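# Bridge the post across trestle bar and steel stand

## Task

Place the post so it lies level, supported on the trestle's crossbar at one end and on the steel stand's top at the other, with its full width sitting well inside the stand's top and no part of it on the table. The stand must finish in its original spot and orientation, and no small loose item may touch the post or sit on the stand's top. The post must stay there without the gripper holding it. Finally open the gripper and pull the arm away.

## Robot and tools

ROBOT. One six-joint arm with a two-finger parallel gripper. In the gripper's own axes the fingers point along +z and close along y. The reported hand position is the point between the pads when closed. Closed fingertips extend about 33 mm past it, open ones about 9 mm, and closing pushes the tips roughly 24 mm further out, so leave that gap above any surface. Joint ranges (rad): waist -3.491 to 3.491, shoulder -3.140 to 3.140, elbow -1.187 to 4.328, forearm roll -3.316 to 3.316, wrist pitch -3.140 to 3.140, wrist roll -3.927 to 3.927. The elbow cannot fully straighten.

FRAME. Results give end_effector_position (metres) and end_effector_quat_wxyz in the scene frame: origin on the table top under the arm's base, +z up, +y to the left when facing +x. The base may be slightly tilted, and the printed position gets less accurate at long reach.

execute_actions. Argument actions: a list of actions run in sequence. Each action is a list of 1 to 15 rows; each row lasts one control step (1/30 s), and if fewer than 15 rows are given the last one repeats until 15 steps (0.5 s) pass. A row is 9 numbers, each in [-1, 1]: dx, dy, dz, rx, ry, rz, position, force_limit, speed. The first six are an offset, not a pose: they are measured in the gripper's own axes from the gripper pose measured when that action began (for a call's first action, the pose in the latest result for this scene). Every row refers to that same start, not to the preceding row. Scale: 1.0 equals 0.6 m for dx, dy, dz and 180 degrees for the rotation vector rx, ry, rz. The last three are absolute gripper settings: position +1 is open (140 mm), about -0.8 is pads touching, -1 closes until blocked; force_limit -1, 0, +1 give roughly 14, 60, 107 N of squeeze on parts up to 40 mm wide; speed -1, 0, +1 give about 30, 140, 250 mm/s of finger travel. An empty list just returns state and images. Each control step the command is clipped to within 70 mm and 16 degrees of the measured pose; the arm then continues at most to the last clipped pose, so large offsets need further actions. Position wins over orientation if both cannot be met.

move. Argument target: one 9-number row as above; its first six are an offset in gripper axes from the pose in the latest result showing one, and its last three are finger settings sent at the start. The gripper follows a straight path, taking the shorter rotation; path time 0.5 to 10 s, and a longer path is cut off early. speed: path top speed in m/s, 0.002 to 0.5 (default 0.25); turning limited to twice that in rad/s. stop_force: optional, 20 to 80 N, not allowed in the first 0.2 s; the path ends when push against the motion rises by that much for two steps, the arm backs up two steps and holds. Force is estimated from joint torques, measured along the line to the target in the start gripper axes, so it is unreliable on turning moves, near a stretched arm, or on fast moves. Press can briefly exceed stop_force. Omit it when moving away from something you press on. blocking=false returns after 0.5 s while the arm keeps going (not with stop_force); then use wait or stop before sending more motion. The path does not avoid obstacles, the gripper can lag and overshoot speed, and this arm is stiff, so aiming past a firm contact can fault.

wait: seconds 0 to 10; holds the last command, ends early if a running move ends. stop: brakes a running move (fingers keep moving). zoom_image: camera "cam_wrist", region [x0, y0, x1, y1] in pixels, top-left origin, at most 504x504. show_instructions: shows the scene's reference images. finished_scene: scene = current scene number; ends it irreversibly.

RESULTS. object_status: 0 moving, 1 blocked while opening, 2 blocked while closing (a grip), 3 reached target or pads met. Confirm a grip by reading 2. Stopped fingers stay until the position number changes by 0.01 or more; to squeeze harder, raise force_limit and switch position between -1 and -0.98. position_measured is in counts: 3 open, 230 pads met. "Hand target" is the pose the controller now drives toward. "pose unreachable" means the clearance check altered or blocked the command (the base mount counts as arm). The move line reports the ending: done, off_target, moving, held, fault, or contact (stop_force triggered; outranks others), the distance from target, and limits=paced (command clipped) or limits=held (some steps blocked; motion may then jump faster).

CAMERA. cam_wrist, 616x616 fisheye, K=[[223.069, 0, 310.297], [0, 222.4, 305.839], [0, 0, 1]], D=[-0.05, 0, 0, 0], theta_max_deg=90, initial T_world_to_cam=[[0.0586212, 0.977776, 0.20129, 0.246421], [0.836929, -0.158049, 0.523994, -0.352702], [0.544162, 0.137748, -0.827595, 0.422735], [0, 0, 0, 1]], pos_world=[0.0507049, -0.35492, 0.485065]; small calibration errors exist.

SAFETY. A joint torque at its load limit (waist, shoulder, elbow 145 N m; forearm roll, wrist pitch, wrist roll 36.4 N m, held weight included) or any external force of 150 N stops the arm for 10 s and drops the rest of the call. Holding loads heats motors; heed MOTOR HOT warnings before an OVER-TEMPERATURE FAULT. The robot holds its last command while you think. Random brief tugs or pushes may hit held or loose parts. Avoid dropping the post, slamming, hard pushes, shifting or turning the stand, knocking items onto the stand top or off the table.

Each tool is called after "Request:" as name(argument=value, ...) on one line, values as JSON.

Reference images:

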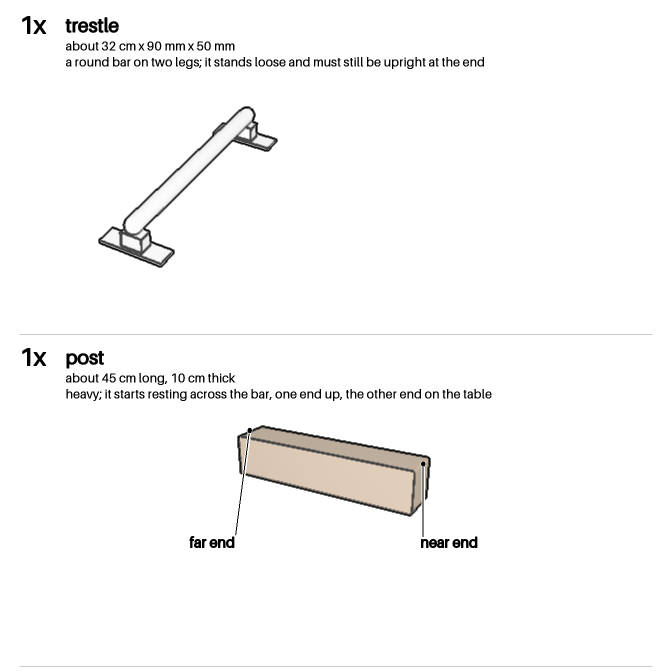

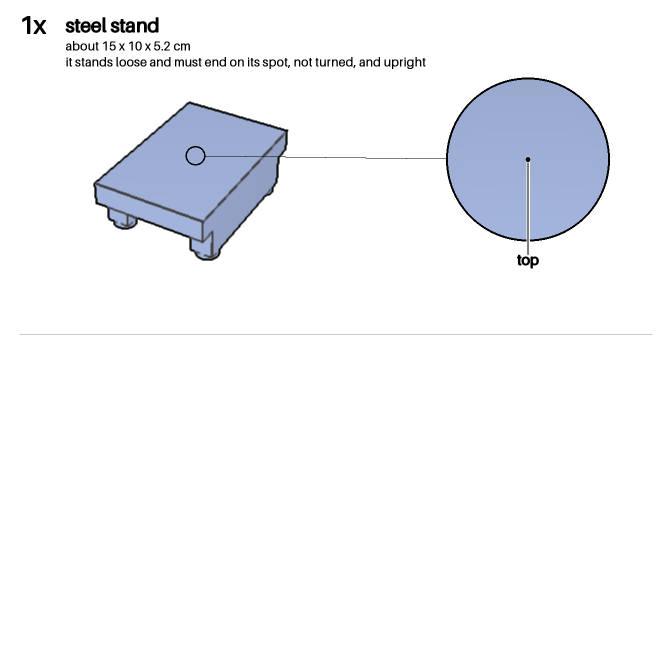

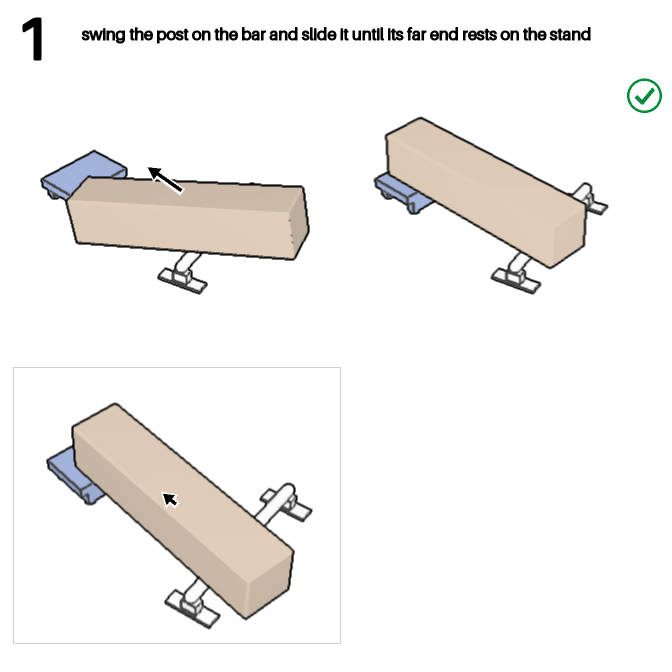

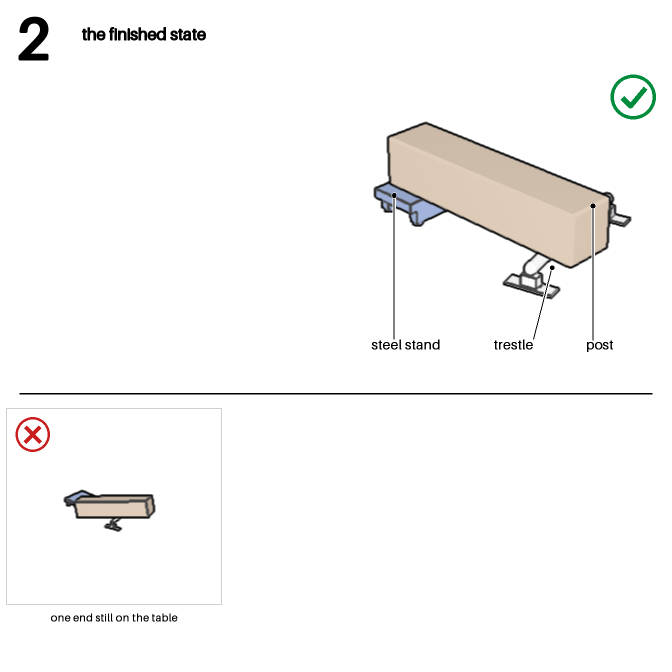

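## Session

Request:
execute_actions(actions=[])

Scene clock: 0.00 s.
end_effector_position=(+0.1478, -0.3309, +0.3436) position_measured=3 object_status=3 end_effector_quat_wxyz=(+0.075, +0.145, +0.979, +0.120)
Joint positions: [-1.865 -0.673 -0.621 -0.834 -1.344  0.091]
Joint velocities: [ 0.     0.001 -0.     0.001  0.001 -0.   ]
Hand target: +0.148, -0.331, +0.344; +0.075, +0.145, +0.979, +0.120

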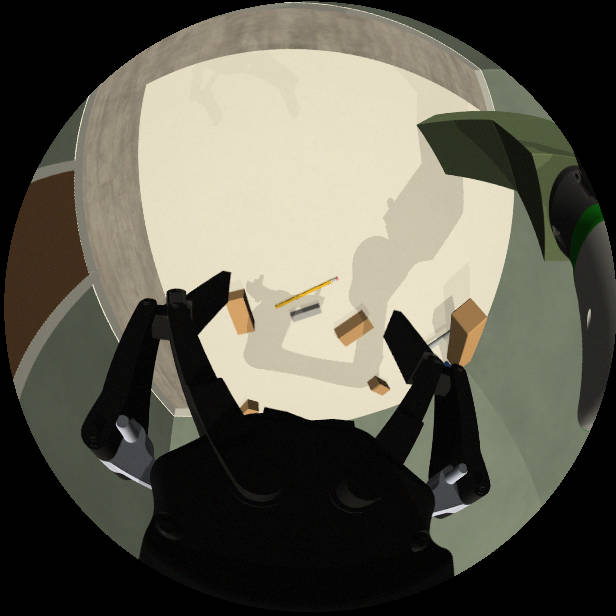

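Request:
move(target=[-0.078,0.977,-0.007,0.077,0.048,-0.093,1,0,0])

Scene clock: 4.97 s.
end_effector_position=(+0.1872, -0.2110, +0.3721) position_measured=3 object_status=3 end_effector_quat_wxyz=(+0.110, +0.110, +0.981, +0.116)
Joint positions: [-1.696 -1.241 -0.882 -0.799 -1.438 -0.161]
Joint velocities: [ 0.    -0.002  0.     0.001 -0.     0.   ]
Hand target: +0.187, -0.211, +0.372; +0.110, +0.110, +0.981, +0.116
Off the commanded pose: 0.459 m, 22 deg; position and orientation clipped at the last step of the last action.
move: held; limits=paced,held; held on 57 of 80 steps, including the last
pose unreachable: on one or more control steps of this call, first in action 0 (counted from 0), an arm could not follow its commanded pose, so it was not sent that pose on those steps. On the call's last step it was still not sent that pose. It may still have moved: this result reports where it is.
cause: the commanded pose would bring two parts of the arm too close to each other (joints 2 (shoulder) to 6 (wrist roll) lie between them).
camera_calibration (this result's frames):
cam_wrist: T_world_to_cam=[[-0.0160907, 0.983704, 0.179076, 0.144613], [0.803097, -0.093976, 0.588391, -0.385792], [0.595631, 0.153283, -0.788497, 0.387458], [0, 0, 0, 1]] pos_world=[0.0813732, -0.237903, 0.506609]

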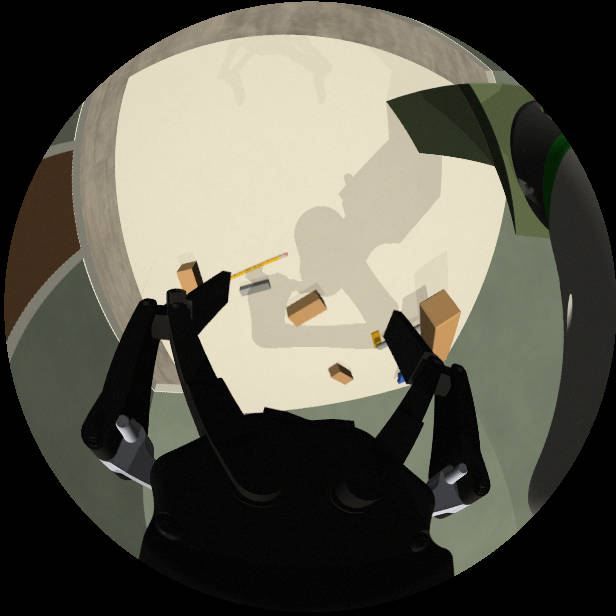

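Request:
move(target=[-0.478,0.207,0.098,0.075,0.071,-0.071,1,0,0])

Request:
move(target=[0,0.55,-0.1,0,0,0,1,0,0])

Scene clock: 11.67 s.
end_effector_position=(+0.4822, -0.1536, +0.4087) position_measured=3 object_status=3 end_effector_quat_wxyz=(+0.178, -0.001, +0.984, +0.002)
Joint positions: [-2.464 -1.9   -0.521 -1.673 -2.031 -0.634]
Joint velocities: [-0.127  0.034  0.22   0.009 -0.114 -0.1  ]
Hand target: +0.483, -0.154, +0.408; +0.170, -0.001, +0.986, +0.001
Off the commanded pose: 0.017 m, 21 deg; orientation clipped at the last step of the last action.
move: moving (no rest 5 s after the path's end); limits=paced
camera_calibration (this result's frames):
cam_wrist: T_world_to_cam=[[-0.197307, 0.975512, -0.0971896, 0.285418], [0.706308, 0.210205, 0.675976, -0.581291], [0.679852, 0.0647289, -0.730487, 0.153922], [0, 0, 0, 1]] pos_world=[0.362242, -0.166202, 0.533116]

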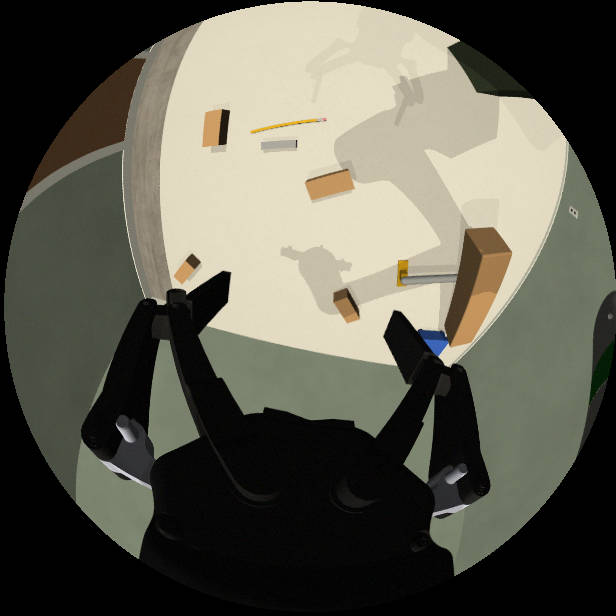

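Scene clock: 16.93 s.
end_effector_position=(+0.4610, +0.1754, +0.4668) position_measured=3 object_status=3 end_effector_quat_wxyz=(+0.178, -0.001, +0.984, +0.003)
Joint positions: [-2.01  -2.47  -0.205 -1.671 -2.062 -1.622]
Joint velocities: [ 0.001 -0.001  0.    -0.    -0.002 -0.   ]
Hand target: +0.461, +0.175, +0.467; +0.178, -0.001, +0.984, +0.003
Off the commanded pose: 0.001 m, 0 deg.
move: done; limits=paced
camera_calibration (this result's frames):
cam_wrist: T_world_to_cam=[[-0.197457, 0.975529, -0.0967129, -0.0342628], [0.706253, 0.20998, 0.676103, -0.674664], [0.679866, 0.0651973, -0.730432, 0.189326], [0, 0, 0, 1]] pos_world=[0.341001, 0.162747, 0.591118]

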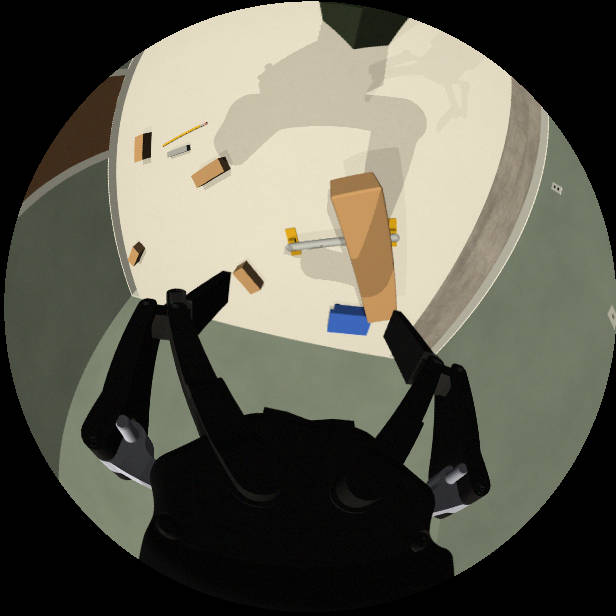

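Request:
move(target=[0.123,0.11,0.25,-0.029,0.111,-0.159,1,0,0])

Scene clock: 19.80 s.
end_effector_position=(+0.4445, +0.2423, +0.3011) position_measured=3 object_status=3 end_effector_quat_wxyz=(+0.002, -0.251, +0.968, +0.003)
Joint positions: [-2.267 -2.542 -0.052 -2.024 -2.173 -1.35 ]
Joint velocities: [ 0.     0.001  0.    -0.001  0.    -0.   ]
Hand target: +0.445, +0.242, +0.301; +0.002, -0.251, +0.968, +0.003
Off the commanded pose: 0.000 m, 0 deg.
move: done
camera_calibration (this result's frames):
cam_wrist: T_world_to_cam=[[-0.665103, 0.74637, -0.0238719, 0.122678], [0.681329, 0.619609, 0.389713, -0.567054], [0.305662, 0.242935, -0.920627, 0.255645], [0, 0, 0, 1]] pos_world=[0.389803, 0.197684, 0.459271]

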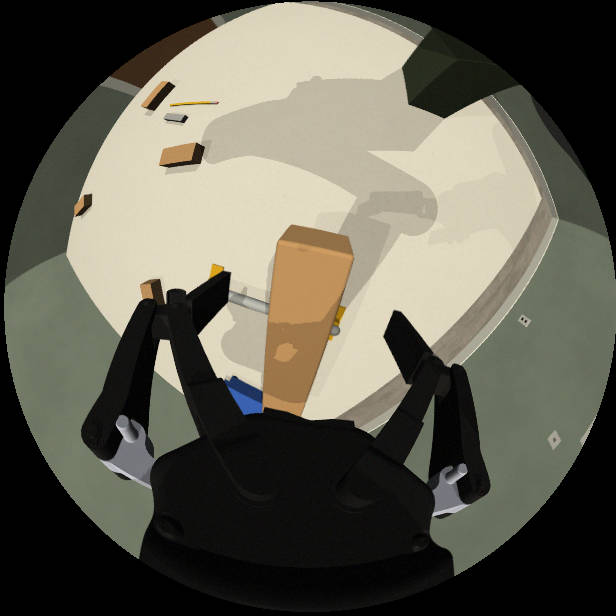

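Request:
move(target=[0,0,0.27,0,0,0,1,0,0], speed=0.12)

Request:
move(target=[0,0,0,0,0,0,-1,1,0])

Scene clock: 21.80 s.
end_effector_position=(+0.4452, +0.2432, +0.1394) position_measured=3 object_status=3 end_effector_quat_wxyz=(+0.002, -0.251, +0.968, +0.002)
Joint positions: [-2.483 -2.746 -0.077 -2.171 -1.926 -1.418]
Joint velocities: [-0.    -0.001  0.     0.     0.002  0.   ]
Hand target: +0.445, +0.243, +0.139; +0.002, -0.251, +0.968, +0.002
Off the commanded pose: 0.000 m, 0 deg.
move: done
camera_calibration (this result's frames):
cam_wrist: T_world_to_cam=[[-0.665217, 0.746243, -0.0246592, 0.11881], [0.680981, 0.619922, 0.389821, -0.504935], [0.306188, 0.242523, -0.92056, 0.106252], [0, 0, 0, 1]] pos_world=[0.390352, 0.198591, 0.297575]

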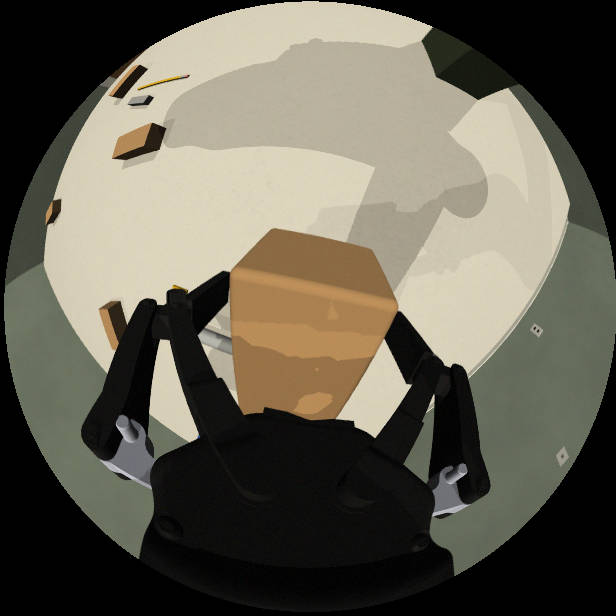

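Scene clock: 22.37 s.
end_effector_position=(+0.4452, +0.2432, +0.1394) position_measured=81 object_status=0 end_effector_quat_wxyz=(+0.002, -0.251, +0.968, +0.002)
Joint positions: [-2.483 -2.746 -0.077 -2.171 -1.926 -1.418]
Joint velocities: [ 0.001  0.     0.     0.    -0.001  0.   ]
Hand target: +0.445, +0.243, +0.139; +0.002, -0.251, +0.968, +0.002
Off the commanded pose: 0.000 m, 0 deg.
move: done
camera_calibration (this result's frames):
cam_wrist: T_world_to_cam=[[-0.665223, 0.74624, -0.024605, 0.118782], [0.680961, 0.619888, 0.389911, -0.504959], [0.306219, 0.242623, -0.920524, 0.106174], [0, 0, 0, 1]] pos_world=[0.390362, 0.198618, 0.297548]

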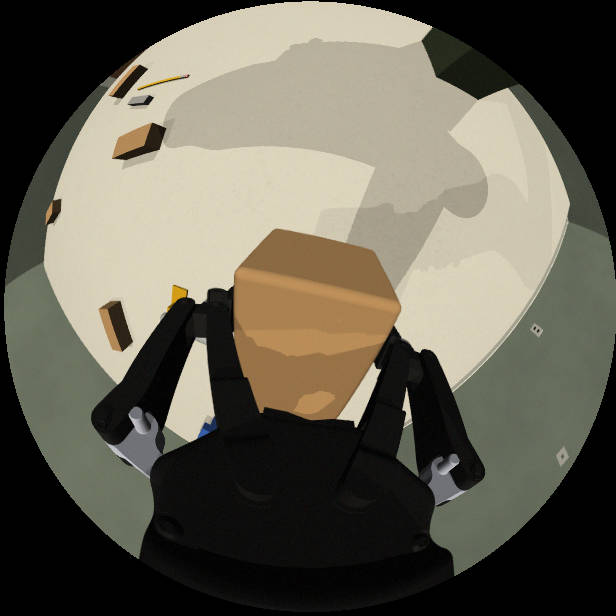

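Request:
move(target=[0.032,0,0.062,0,-0.083,0,-1,1,0], speed=0.03)

Scene clock: 27.13 s.
end_effector_position=(+0.4443, +0.2427, +0.1375) position_measured=81 object_status=2 end_effector_quat_wxyz=(+0.009, -0.251, +0.968, +0.004)
Joint positions: [-2.483 -2.761 -0.093 -2.172 -1.913 -1.418]
Joint velocities: [-0.001  0.    -0.    -0.002 -0.001 -0.   ]
Hand target: +0.444, +0.243, +0.137; +0.009, -0.251, +0.968, +0.004
Off the commanded pose: 0.040 m, 14 deg.
move: held; limits=held; held on 128 of 137 steps, including the last
pose unreachable: on one or more control steps of this call, first in action 0 (counted from 0), an arm could not follow its commanded pose, so it was not sent that pose on those steps. On the call's last step it was still not sent that pose. It may still have moved: this result reports where it is.
cause: the commanded pose would bring two parts of the arm too close to each other (joints 1 (waist) and 2 (shoulder) lie between them).
camera_calibration (this result's frames):
cam_wrist: T_world_to_cam=[[-0.66469, 0.746605, -0.0277065, 0.118647], [0.676441, 0.61714, 0.401952, -0.502286], [0.317198, 0.248432, -0.915242, 0.0978249], [0, 0, 0, 1]] pos_world=[0.3876, 0.197095, 0.294715]

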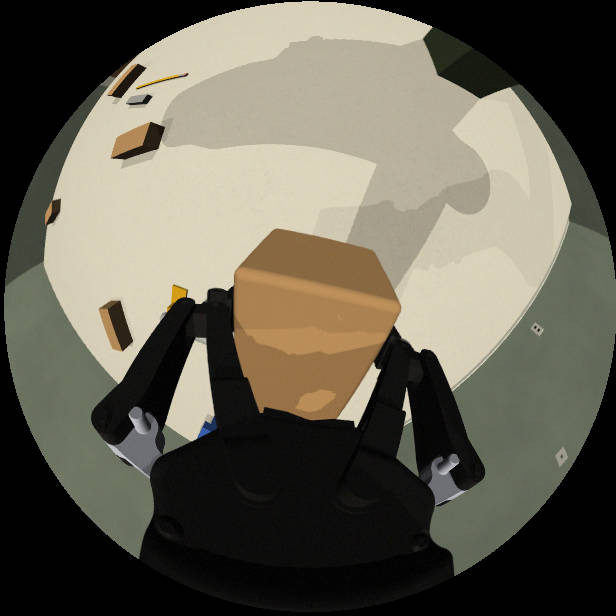

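Request:
move(target=[0,0,0,0,0,0,1,1,0])

Request:
move(target=[0,0,0,0,0.09,0,1,1,0], speed=0.1)

Scene clock: 28.70 s.
end_effector_position=(+0.4443, +0.2427, +0.1375) position_measured=3 object_status=3 end_effector_quat_wxyz=(+0.009, -0.251, +0.968, +0.004)
Joint positions: [-2.483 -2.761 -0.093 -2.172 -1.913 -1.418]
Joint velocities: [-0.    -0.     0.     0.     0.002  0.   ]
Hand target: +0.444, +0.243, +0.137; +0.009, -0.251, +0.968, +0.004
Off the commanded pose: 0.000 m, 0 deg.
move: done
camera_calibration (this result's frames):
cam_wrist: T_world_to_cam=[[-0.664679, 0.746614, -0.0277401, 0.118657], [0.676445, 0.617145, 0.401939, -0.502282], [0.317213, 0.248396, -0.915246, 0.0978342], [0, 0, 0, 1]] pos_world=[0.387601, 0.197089, 0.294721]

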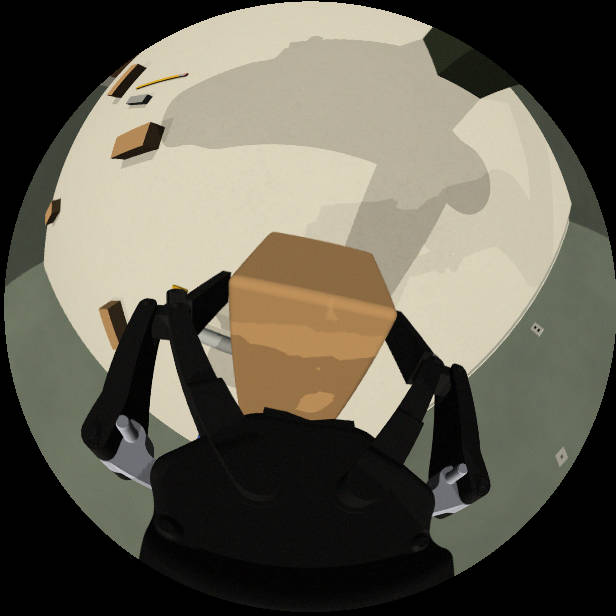

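Scene clock: 30.40 s.
end_effector_position=(+0.4443, +0.2429, +0.1374) position_measured=3 object_status=3 end_effector_quat_wxyz=(-0.127, -0.249, +0.959, -0.031)
Joint positions: [-2.533 -2.556  0.206 -2.177 -2.102 -1.459]
Joint velocities: [-0.001 -0.001  0.001 -0.001 -0.002 -0.   ]
Hand target: +0.444, +0.243, +0.137; -0.127, -0.249, +0.959, -0.031
Off the commanded pose: 0.000 m, 0 deg.
move: done
camera_calibration (this result's frames):
cam_wrist: T_world_to_cam=[[-0.664605, 0.746389, 0.0346983, 0.109951], [0.742904, 0.655105, 0.13759, -0.504805], [0.0799646, 0.117221, -0.989881, 0.245242], [0, 0, 0, 1]] pos_world=[0.428484, 0.219887, 0.308402]

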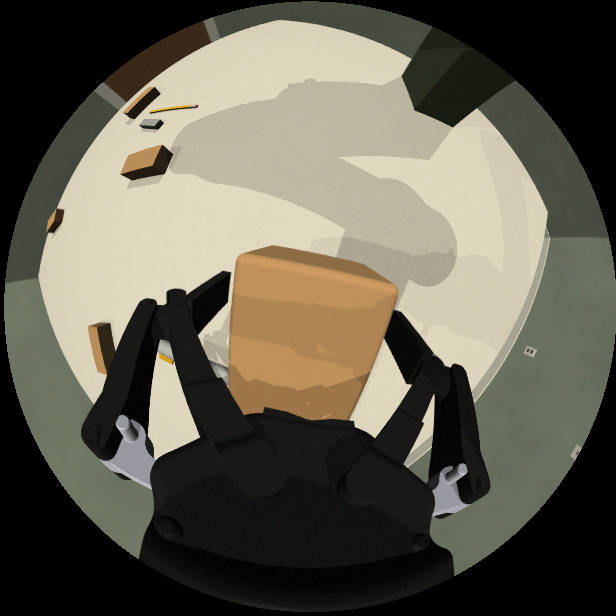

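Request:
move(target=[0,0,0,0,0.075,0,1,1,0], speed=0.1)

Request:
move(target=[0,0,0,0,0,0,-1,1,0])

Request:
wait(seconds=0.5)

Scene clock: 32.07 s.
end_effector_position=(+0.4444, +0.2430, +0.1374) position_measured=3 object_status=3 end_effector_quat_wxyz=(-0.239, -0.244, +0.938, -0.060)
Joint positions: [-2.58  -2.401  0.483 -2.22  -2.229 -1.534]
Joint velocities: [-0.001  0.     0.001 -0.002  0.001 -0.   ]
Hand target: +0.444, +0.243, +0.137; -0.239, -0.244, +0.938, -0.060
Off the commanded pose: 0.000 m, 0 deg.
move: done
camera_calibration (this result's frames):
cam_wrist: T_world_to_cam=[[-0.652887, 0.752671, 0.0850018, 0.096222], [0.74705, 0.658387, -0.0918842, -0.476064], [-0.125123, 0.00351058, -0.992135, 0.364239], [0, 0, 0, 1]] pos_world=[0.46404, 0.239732, 0.309452]

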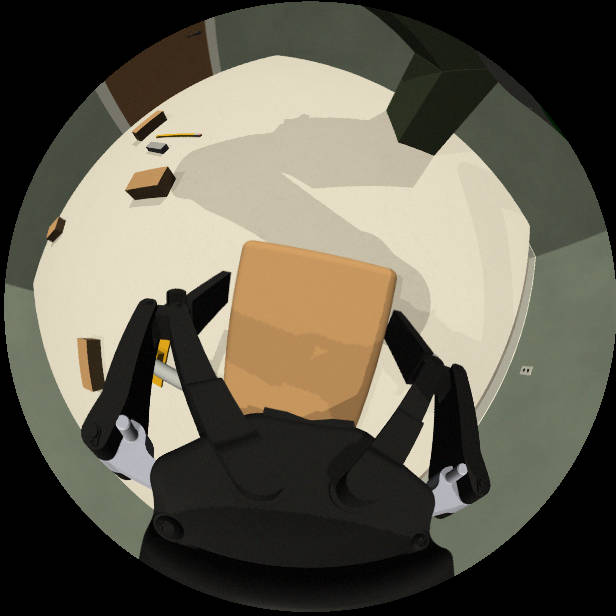

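Scene clock: 32.63 s.
end_effector_position=(+0.4444, +0.2430, +0.1374) position_measured=81 object_status=0 end_effector_quat_wxyz=(-0.239, -0.244, +0.938, -0.060)
Joint positions: [-2.58  -2.4    0.483 -2.22  -2.229 -1.534]
Joint velocities: [-0.001  0.001 -0.    -0.001 -0.     0.   ]
Hand target: +0.444, +0.243, +0.137; -0.239, -0.244, +0.938, -0.060
Off the commanded pose: 0.000 m, 0 deg.
move: done
camera_calibration (this result's frames):
cam_wrist: T_world_to_cam=[[-0.652866, 0.752677, 0.0851128, 0.0961825], [0.747056, 0.658381, -0.0918828, -0.476076], [-0.125195, 0.00359685, -0.992126, 0.364254], [0, 0, 0, 1]] pos_world=[0.464053, 0.239735, 0.309456]

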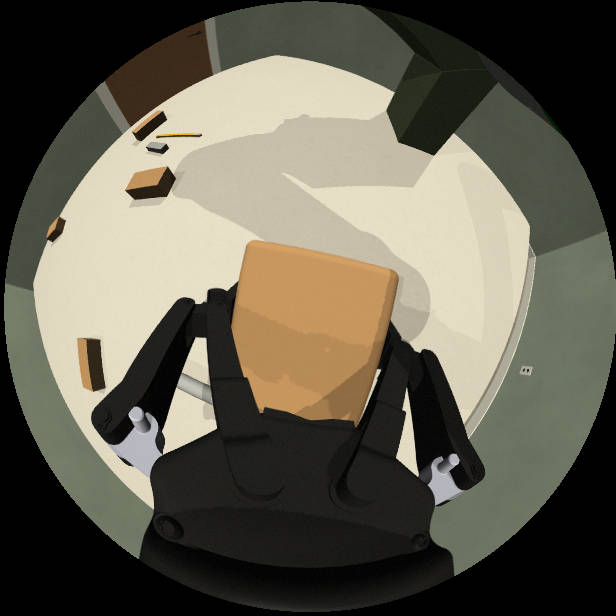

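Scene clock: 33.13 s.
end_effector_position=(+0.4444, +0.2430, +0.1374) position_measured=81 object_status=2 end_effector_quat_wxyz=(-0.239, -0.244, +0.938, -0.060)
Joint positions: [-2.58  -2.4    0.483 -2.22  -2.229 -1.534]
Joint velocities: [-0.     0.002 -0.    -0.    -0.    -0.   ]
Hand target: +0.444, +0.243, +0.137; -0.239, -0.244, +0.938, -0.060
Off the commanded pose: 0.000 m, 0 deg.
wait: 0.50 s; at rest by 0.17 s
camera_calibration (this result's frames):
cam_wrist: T_world_to_cam=[[-0.652857, 0.752695, 0.0850137, 0.0962142], [0.747071, 0.65836, -0.0919074, -0.476064], [-0.125148, 0.00350888, -0.992132, 0.36427], [0, 0, 0, 1]] pos_world=[0.464056, 0.239724, 0.309471]

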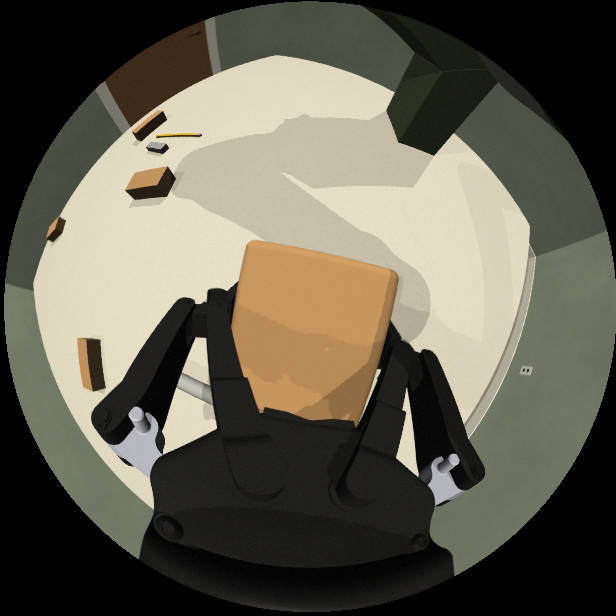

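Request:
move(target=[-0.002,0,0.069,0,-0.083,0,-1,1,0], speed=0.03)

Scene clock: 37.87 s.
end_effector_position=(+0.4279, +0.2338, +0.1006) position_measured=81 object_status=2 end_effector_quat_wxyz=(-0.115, -0.250, +0.961, -0.028)
Joint positions: [-2.571 -2.641  0.139 -2.191 -2.038 -1.454]
Joint velocities: [ 0.    -0.001 -0.001 -0.001 -0.    -0.   ]
Hand target: +0.428, +0.234, +0.101; -0.115, -0.250, +0.961, -0.028
Off the commanded pose: 0.000 m, 0 deg.
move: done
camera_calibration (this result's frames):
cam_wrist: T_world_to_cam=[[-0.665248, 0.746061, 0.0289404, 0.108023], [0.739652, 0.653258, 0.16177, -0.482176], [0.101785, 0.129023, -0.986404, 0.198725], [0, 0, 0, 1]] pos_world=[0.408277, 0.208753, 0.270898]

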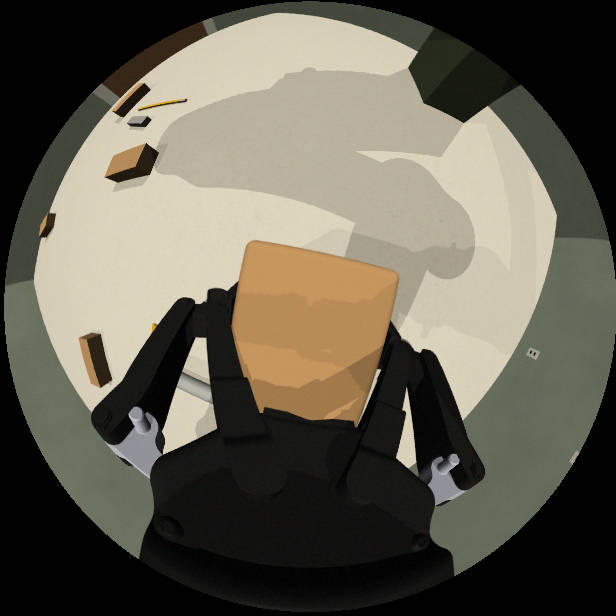

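Request:
move(target=[0,0,0,-0.018,0,0.076,-1,1,0], speed=0.03)

Scene clock: 42.40 s.
end_effector_position=(+0.4279, +0.2338, +0.1006) position_measured=81 object_status=2 end_effector_quat_wxyz=(-0.118, -0.130, +0.984, -0.015)
Joint positions: [-2.583 -2.628  0.109 -2.237 -2.054 -1.675]
Joint velocities: [-0.001 -0.002 -0.     0.    -0.002 -0.   ]
Hand target: +0.428, +0.234, +0.101; -0.118, -0.130, +0.984, -0.015
Off the commanded pose: 0.000 m, 0 deg.
move: done
camera_calibration (this result's frames):
cam_wrist: T_world_to_cam=[[-0.464086, 0.885358, 0.0276492, -0.0104856], [0.876215, 0.454269, 0.160892, -0.493993], [0.129886, 0.0988941, -0.986585, 0.193739], [0, 0, 0, 1]] pos_world=[0.402814, 0.21453, 0.270909]

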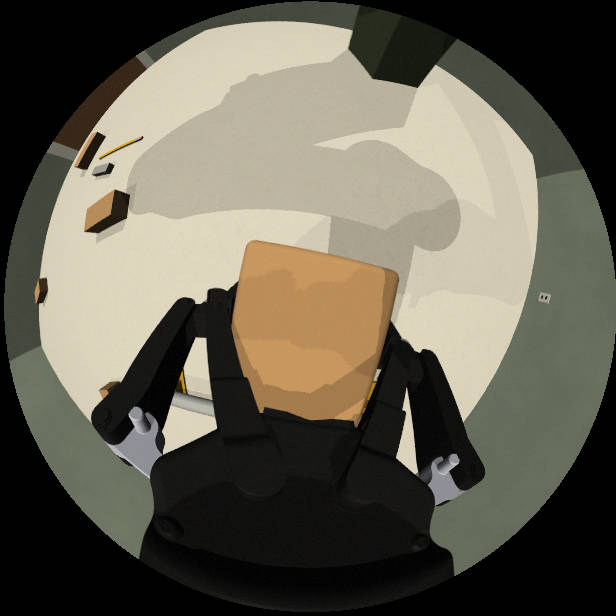

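Request:
move(target=[-0.095,0,-0.033,0,0,0,-1,1,0], speed=0.03)

Request:
move(target=[-0.005,0,-0.013,0,0.024,0,-1,1,0], speed=0.02)

Request:
move(target=[0,0,0,0,0,0,1,1,-1])

Request:
move(target=[0.1,0,-0.5,0,-0.08,0,1,1,0], speed=0.15)

Scene clock: 45.00 s.
end_effector_position=(+0.4859, +0.2493, +0.1063) position_measured=81 object_status=2 end_effector_quat_wxyz=(-0.118, -0.130, +0.984, -0.015)
Joint positions: [-2.599 -2.483  0.28  -2.249 -2.027 -1.688]
Joint velocities: [ 0.002 -0.     0.    -0.001  0.    -0.   ]
Hand target: +0.486, +0.249, +0.106; -0.118, -0.130, +0.984, -0.015
Off the commanded pose: 0.000 m, 0 deg.
move: done
camera_calibration (this result's frames):
cam_wrist: T_world_to_cam=[[-0.46412, 0.885343, 0.027574, 0.00255154], [0.87619, 0.45431, 0.160913, -0.552852], [0.129936, 0.0988429, -0.986583, 0.190258], [0, 0, 0, 1]] pos_world=[0.460866, 0.230102, 0.276596]

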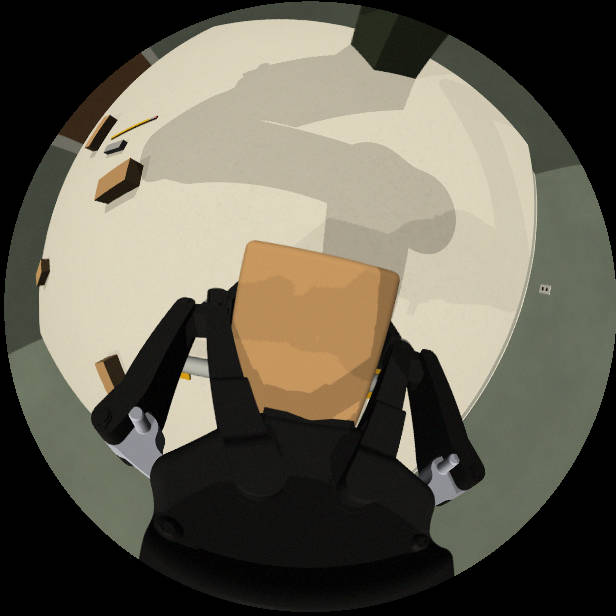

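Scene clock: 47.10 s.
end_effector_position=(+0.4906, +0.2506, +0.1131) position_measured=81 object_status=2 end_effector_quat_wxyz=(-0.155, -0.130, +0.979, -0.019)
Joint positions: [-2.608 -2.411  0.374 -2.269 -2.081 -1.706]
Joint velocities: [ 0.     0.     0.     0.     0.002 -0.   ]
Hand target: +0.491, +0.251, +0.113; -0.155, -0.130, +0.979, -0.019
Off the commanded pose: 0.000 m, 0 deg.
move: done
camera_calibration (this result's frames):
cam_wrist: T_world_to_cam=[[-0.461629, 0.885977, 0.0440929, 0.000123799], [0.885192, 0.456845, 0.0879095, -0.555377], [0.0577422, 0.0796122, -0.995152, 0.237471], [0, 0, 0, 1]] pos_world=[0.47796, 0.234705, 0.285138]

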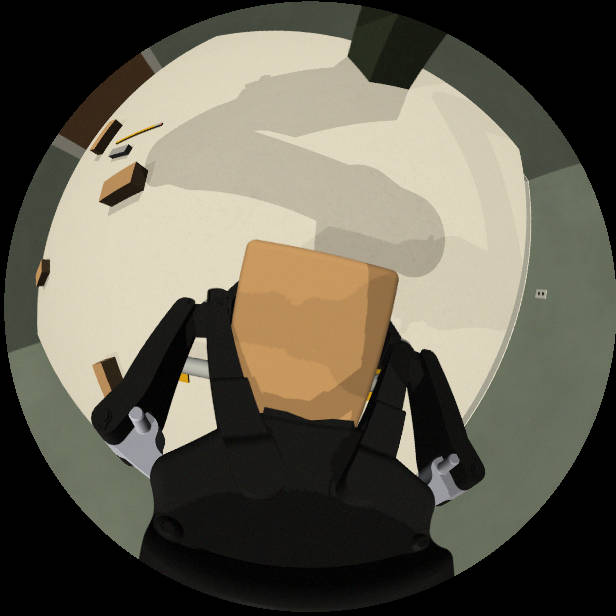

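Scene clock: 48.93 s.
end_effector_position=(+0.4906, +0.2506, +0.1131) position_measured=3 object_status=0 end_effector_quat_wxyz=(-0.155, -0.130, +0.979, -0.019)
Joint positions: [-2.608 -2.411  0.374 -2.269 -2.081 -1.706]
Joint velocities: [ 0.001 -0.001  0.    -0.002  0.002  0.   ]
Hand target: +0.491, +0.251, +0.113; -0.155, -0.130, +0.979, -0.019
Off the commanded pose: 0.000 m, 0 deg.
move: done
camera_calibration (this result's frames):
cam_wrist: T_world_to_cam=[[-0.461611, 0.885986, 0.0440861, 0.000113628], [0.885201, 0.456828, 0.0879086, -0.555377], [0.057746, 0.0796046, -0.995153, 0.237472], [0, 0, 0, 1]] pos_world=[0.477959, 0.234707, 0.285138]

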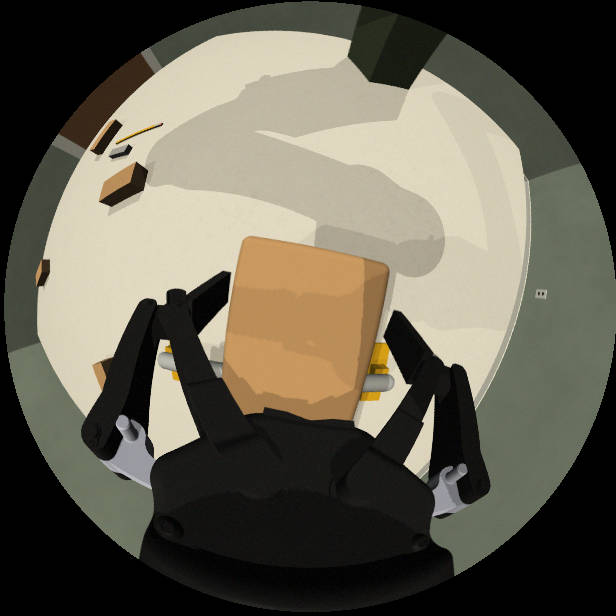

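Scene clock: 51.30 s.
end_effector_position=(+0.5251, +0.2593, +0.4165) position_measured=3 object_status=3 end_effector_quat_wxyz=(-0.032, -0.131, +0.991, -0.003)
Joint positions: [-2.224 -2.168  0.324 -2.009 -2.271 -1.615]
Joint velocities: [-0.001 -0.001  0.     0.001 -0.001  0.   ]
Hand target: +0.525, +0.259, +0.417; -0.032, -0.131, +0.991, -0.003
Off the commanded pose: 0.000 m, 0 deg.
move: done
camera_calibration (this result's frames):
cam_wrist: T_world_to_cam=[[-0.465008, 0.885247, -0.0102443, 0.0195557], [0.835163, 0.44248, 0.326671, -0.686098], [0.293718, 0.143349, -0.945083, 0.375471], [0, 0, 0, 1]] pos_world=[0.471815, 0.23245, 0.57918]

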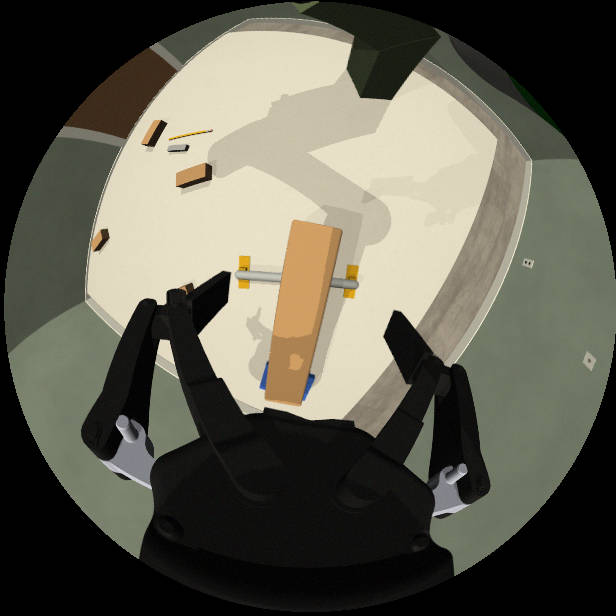

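Blue shows on both sides.

Request:
finished_scene(scene=1)

The scene is finished: the task was done.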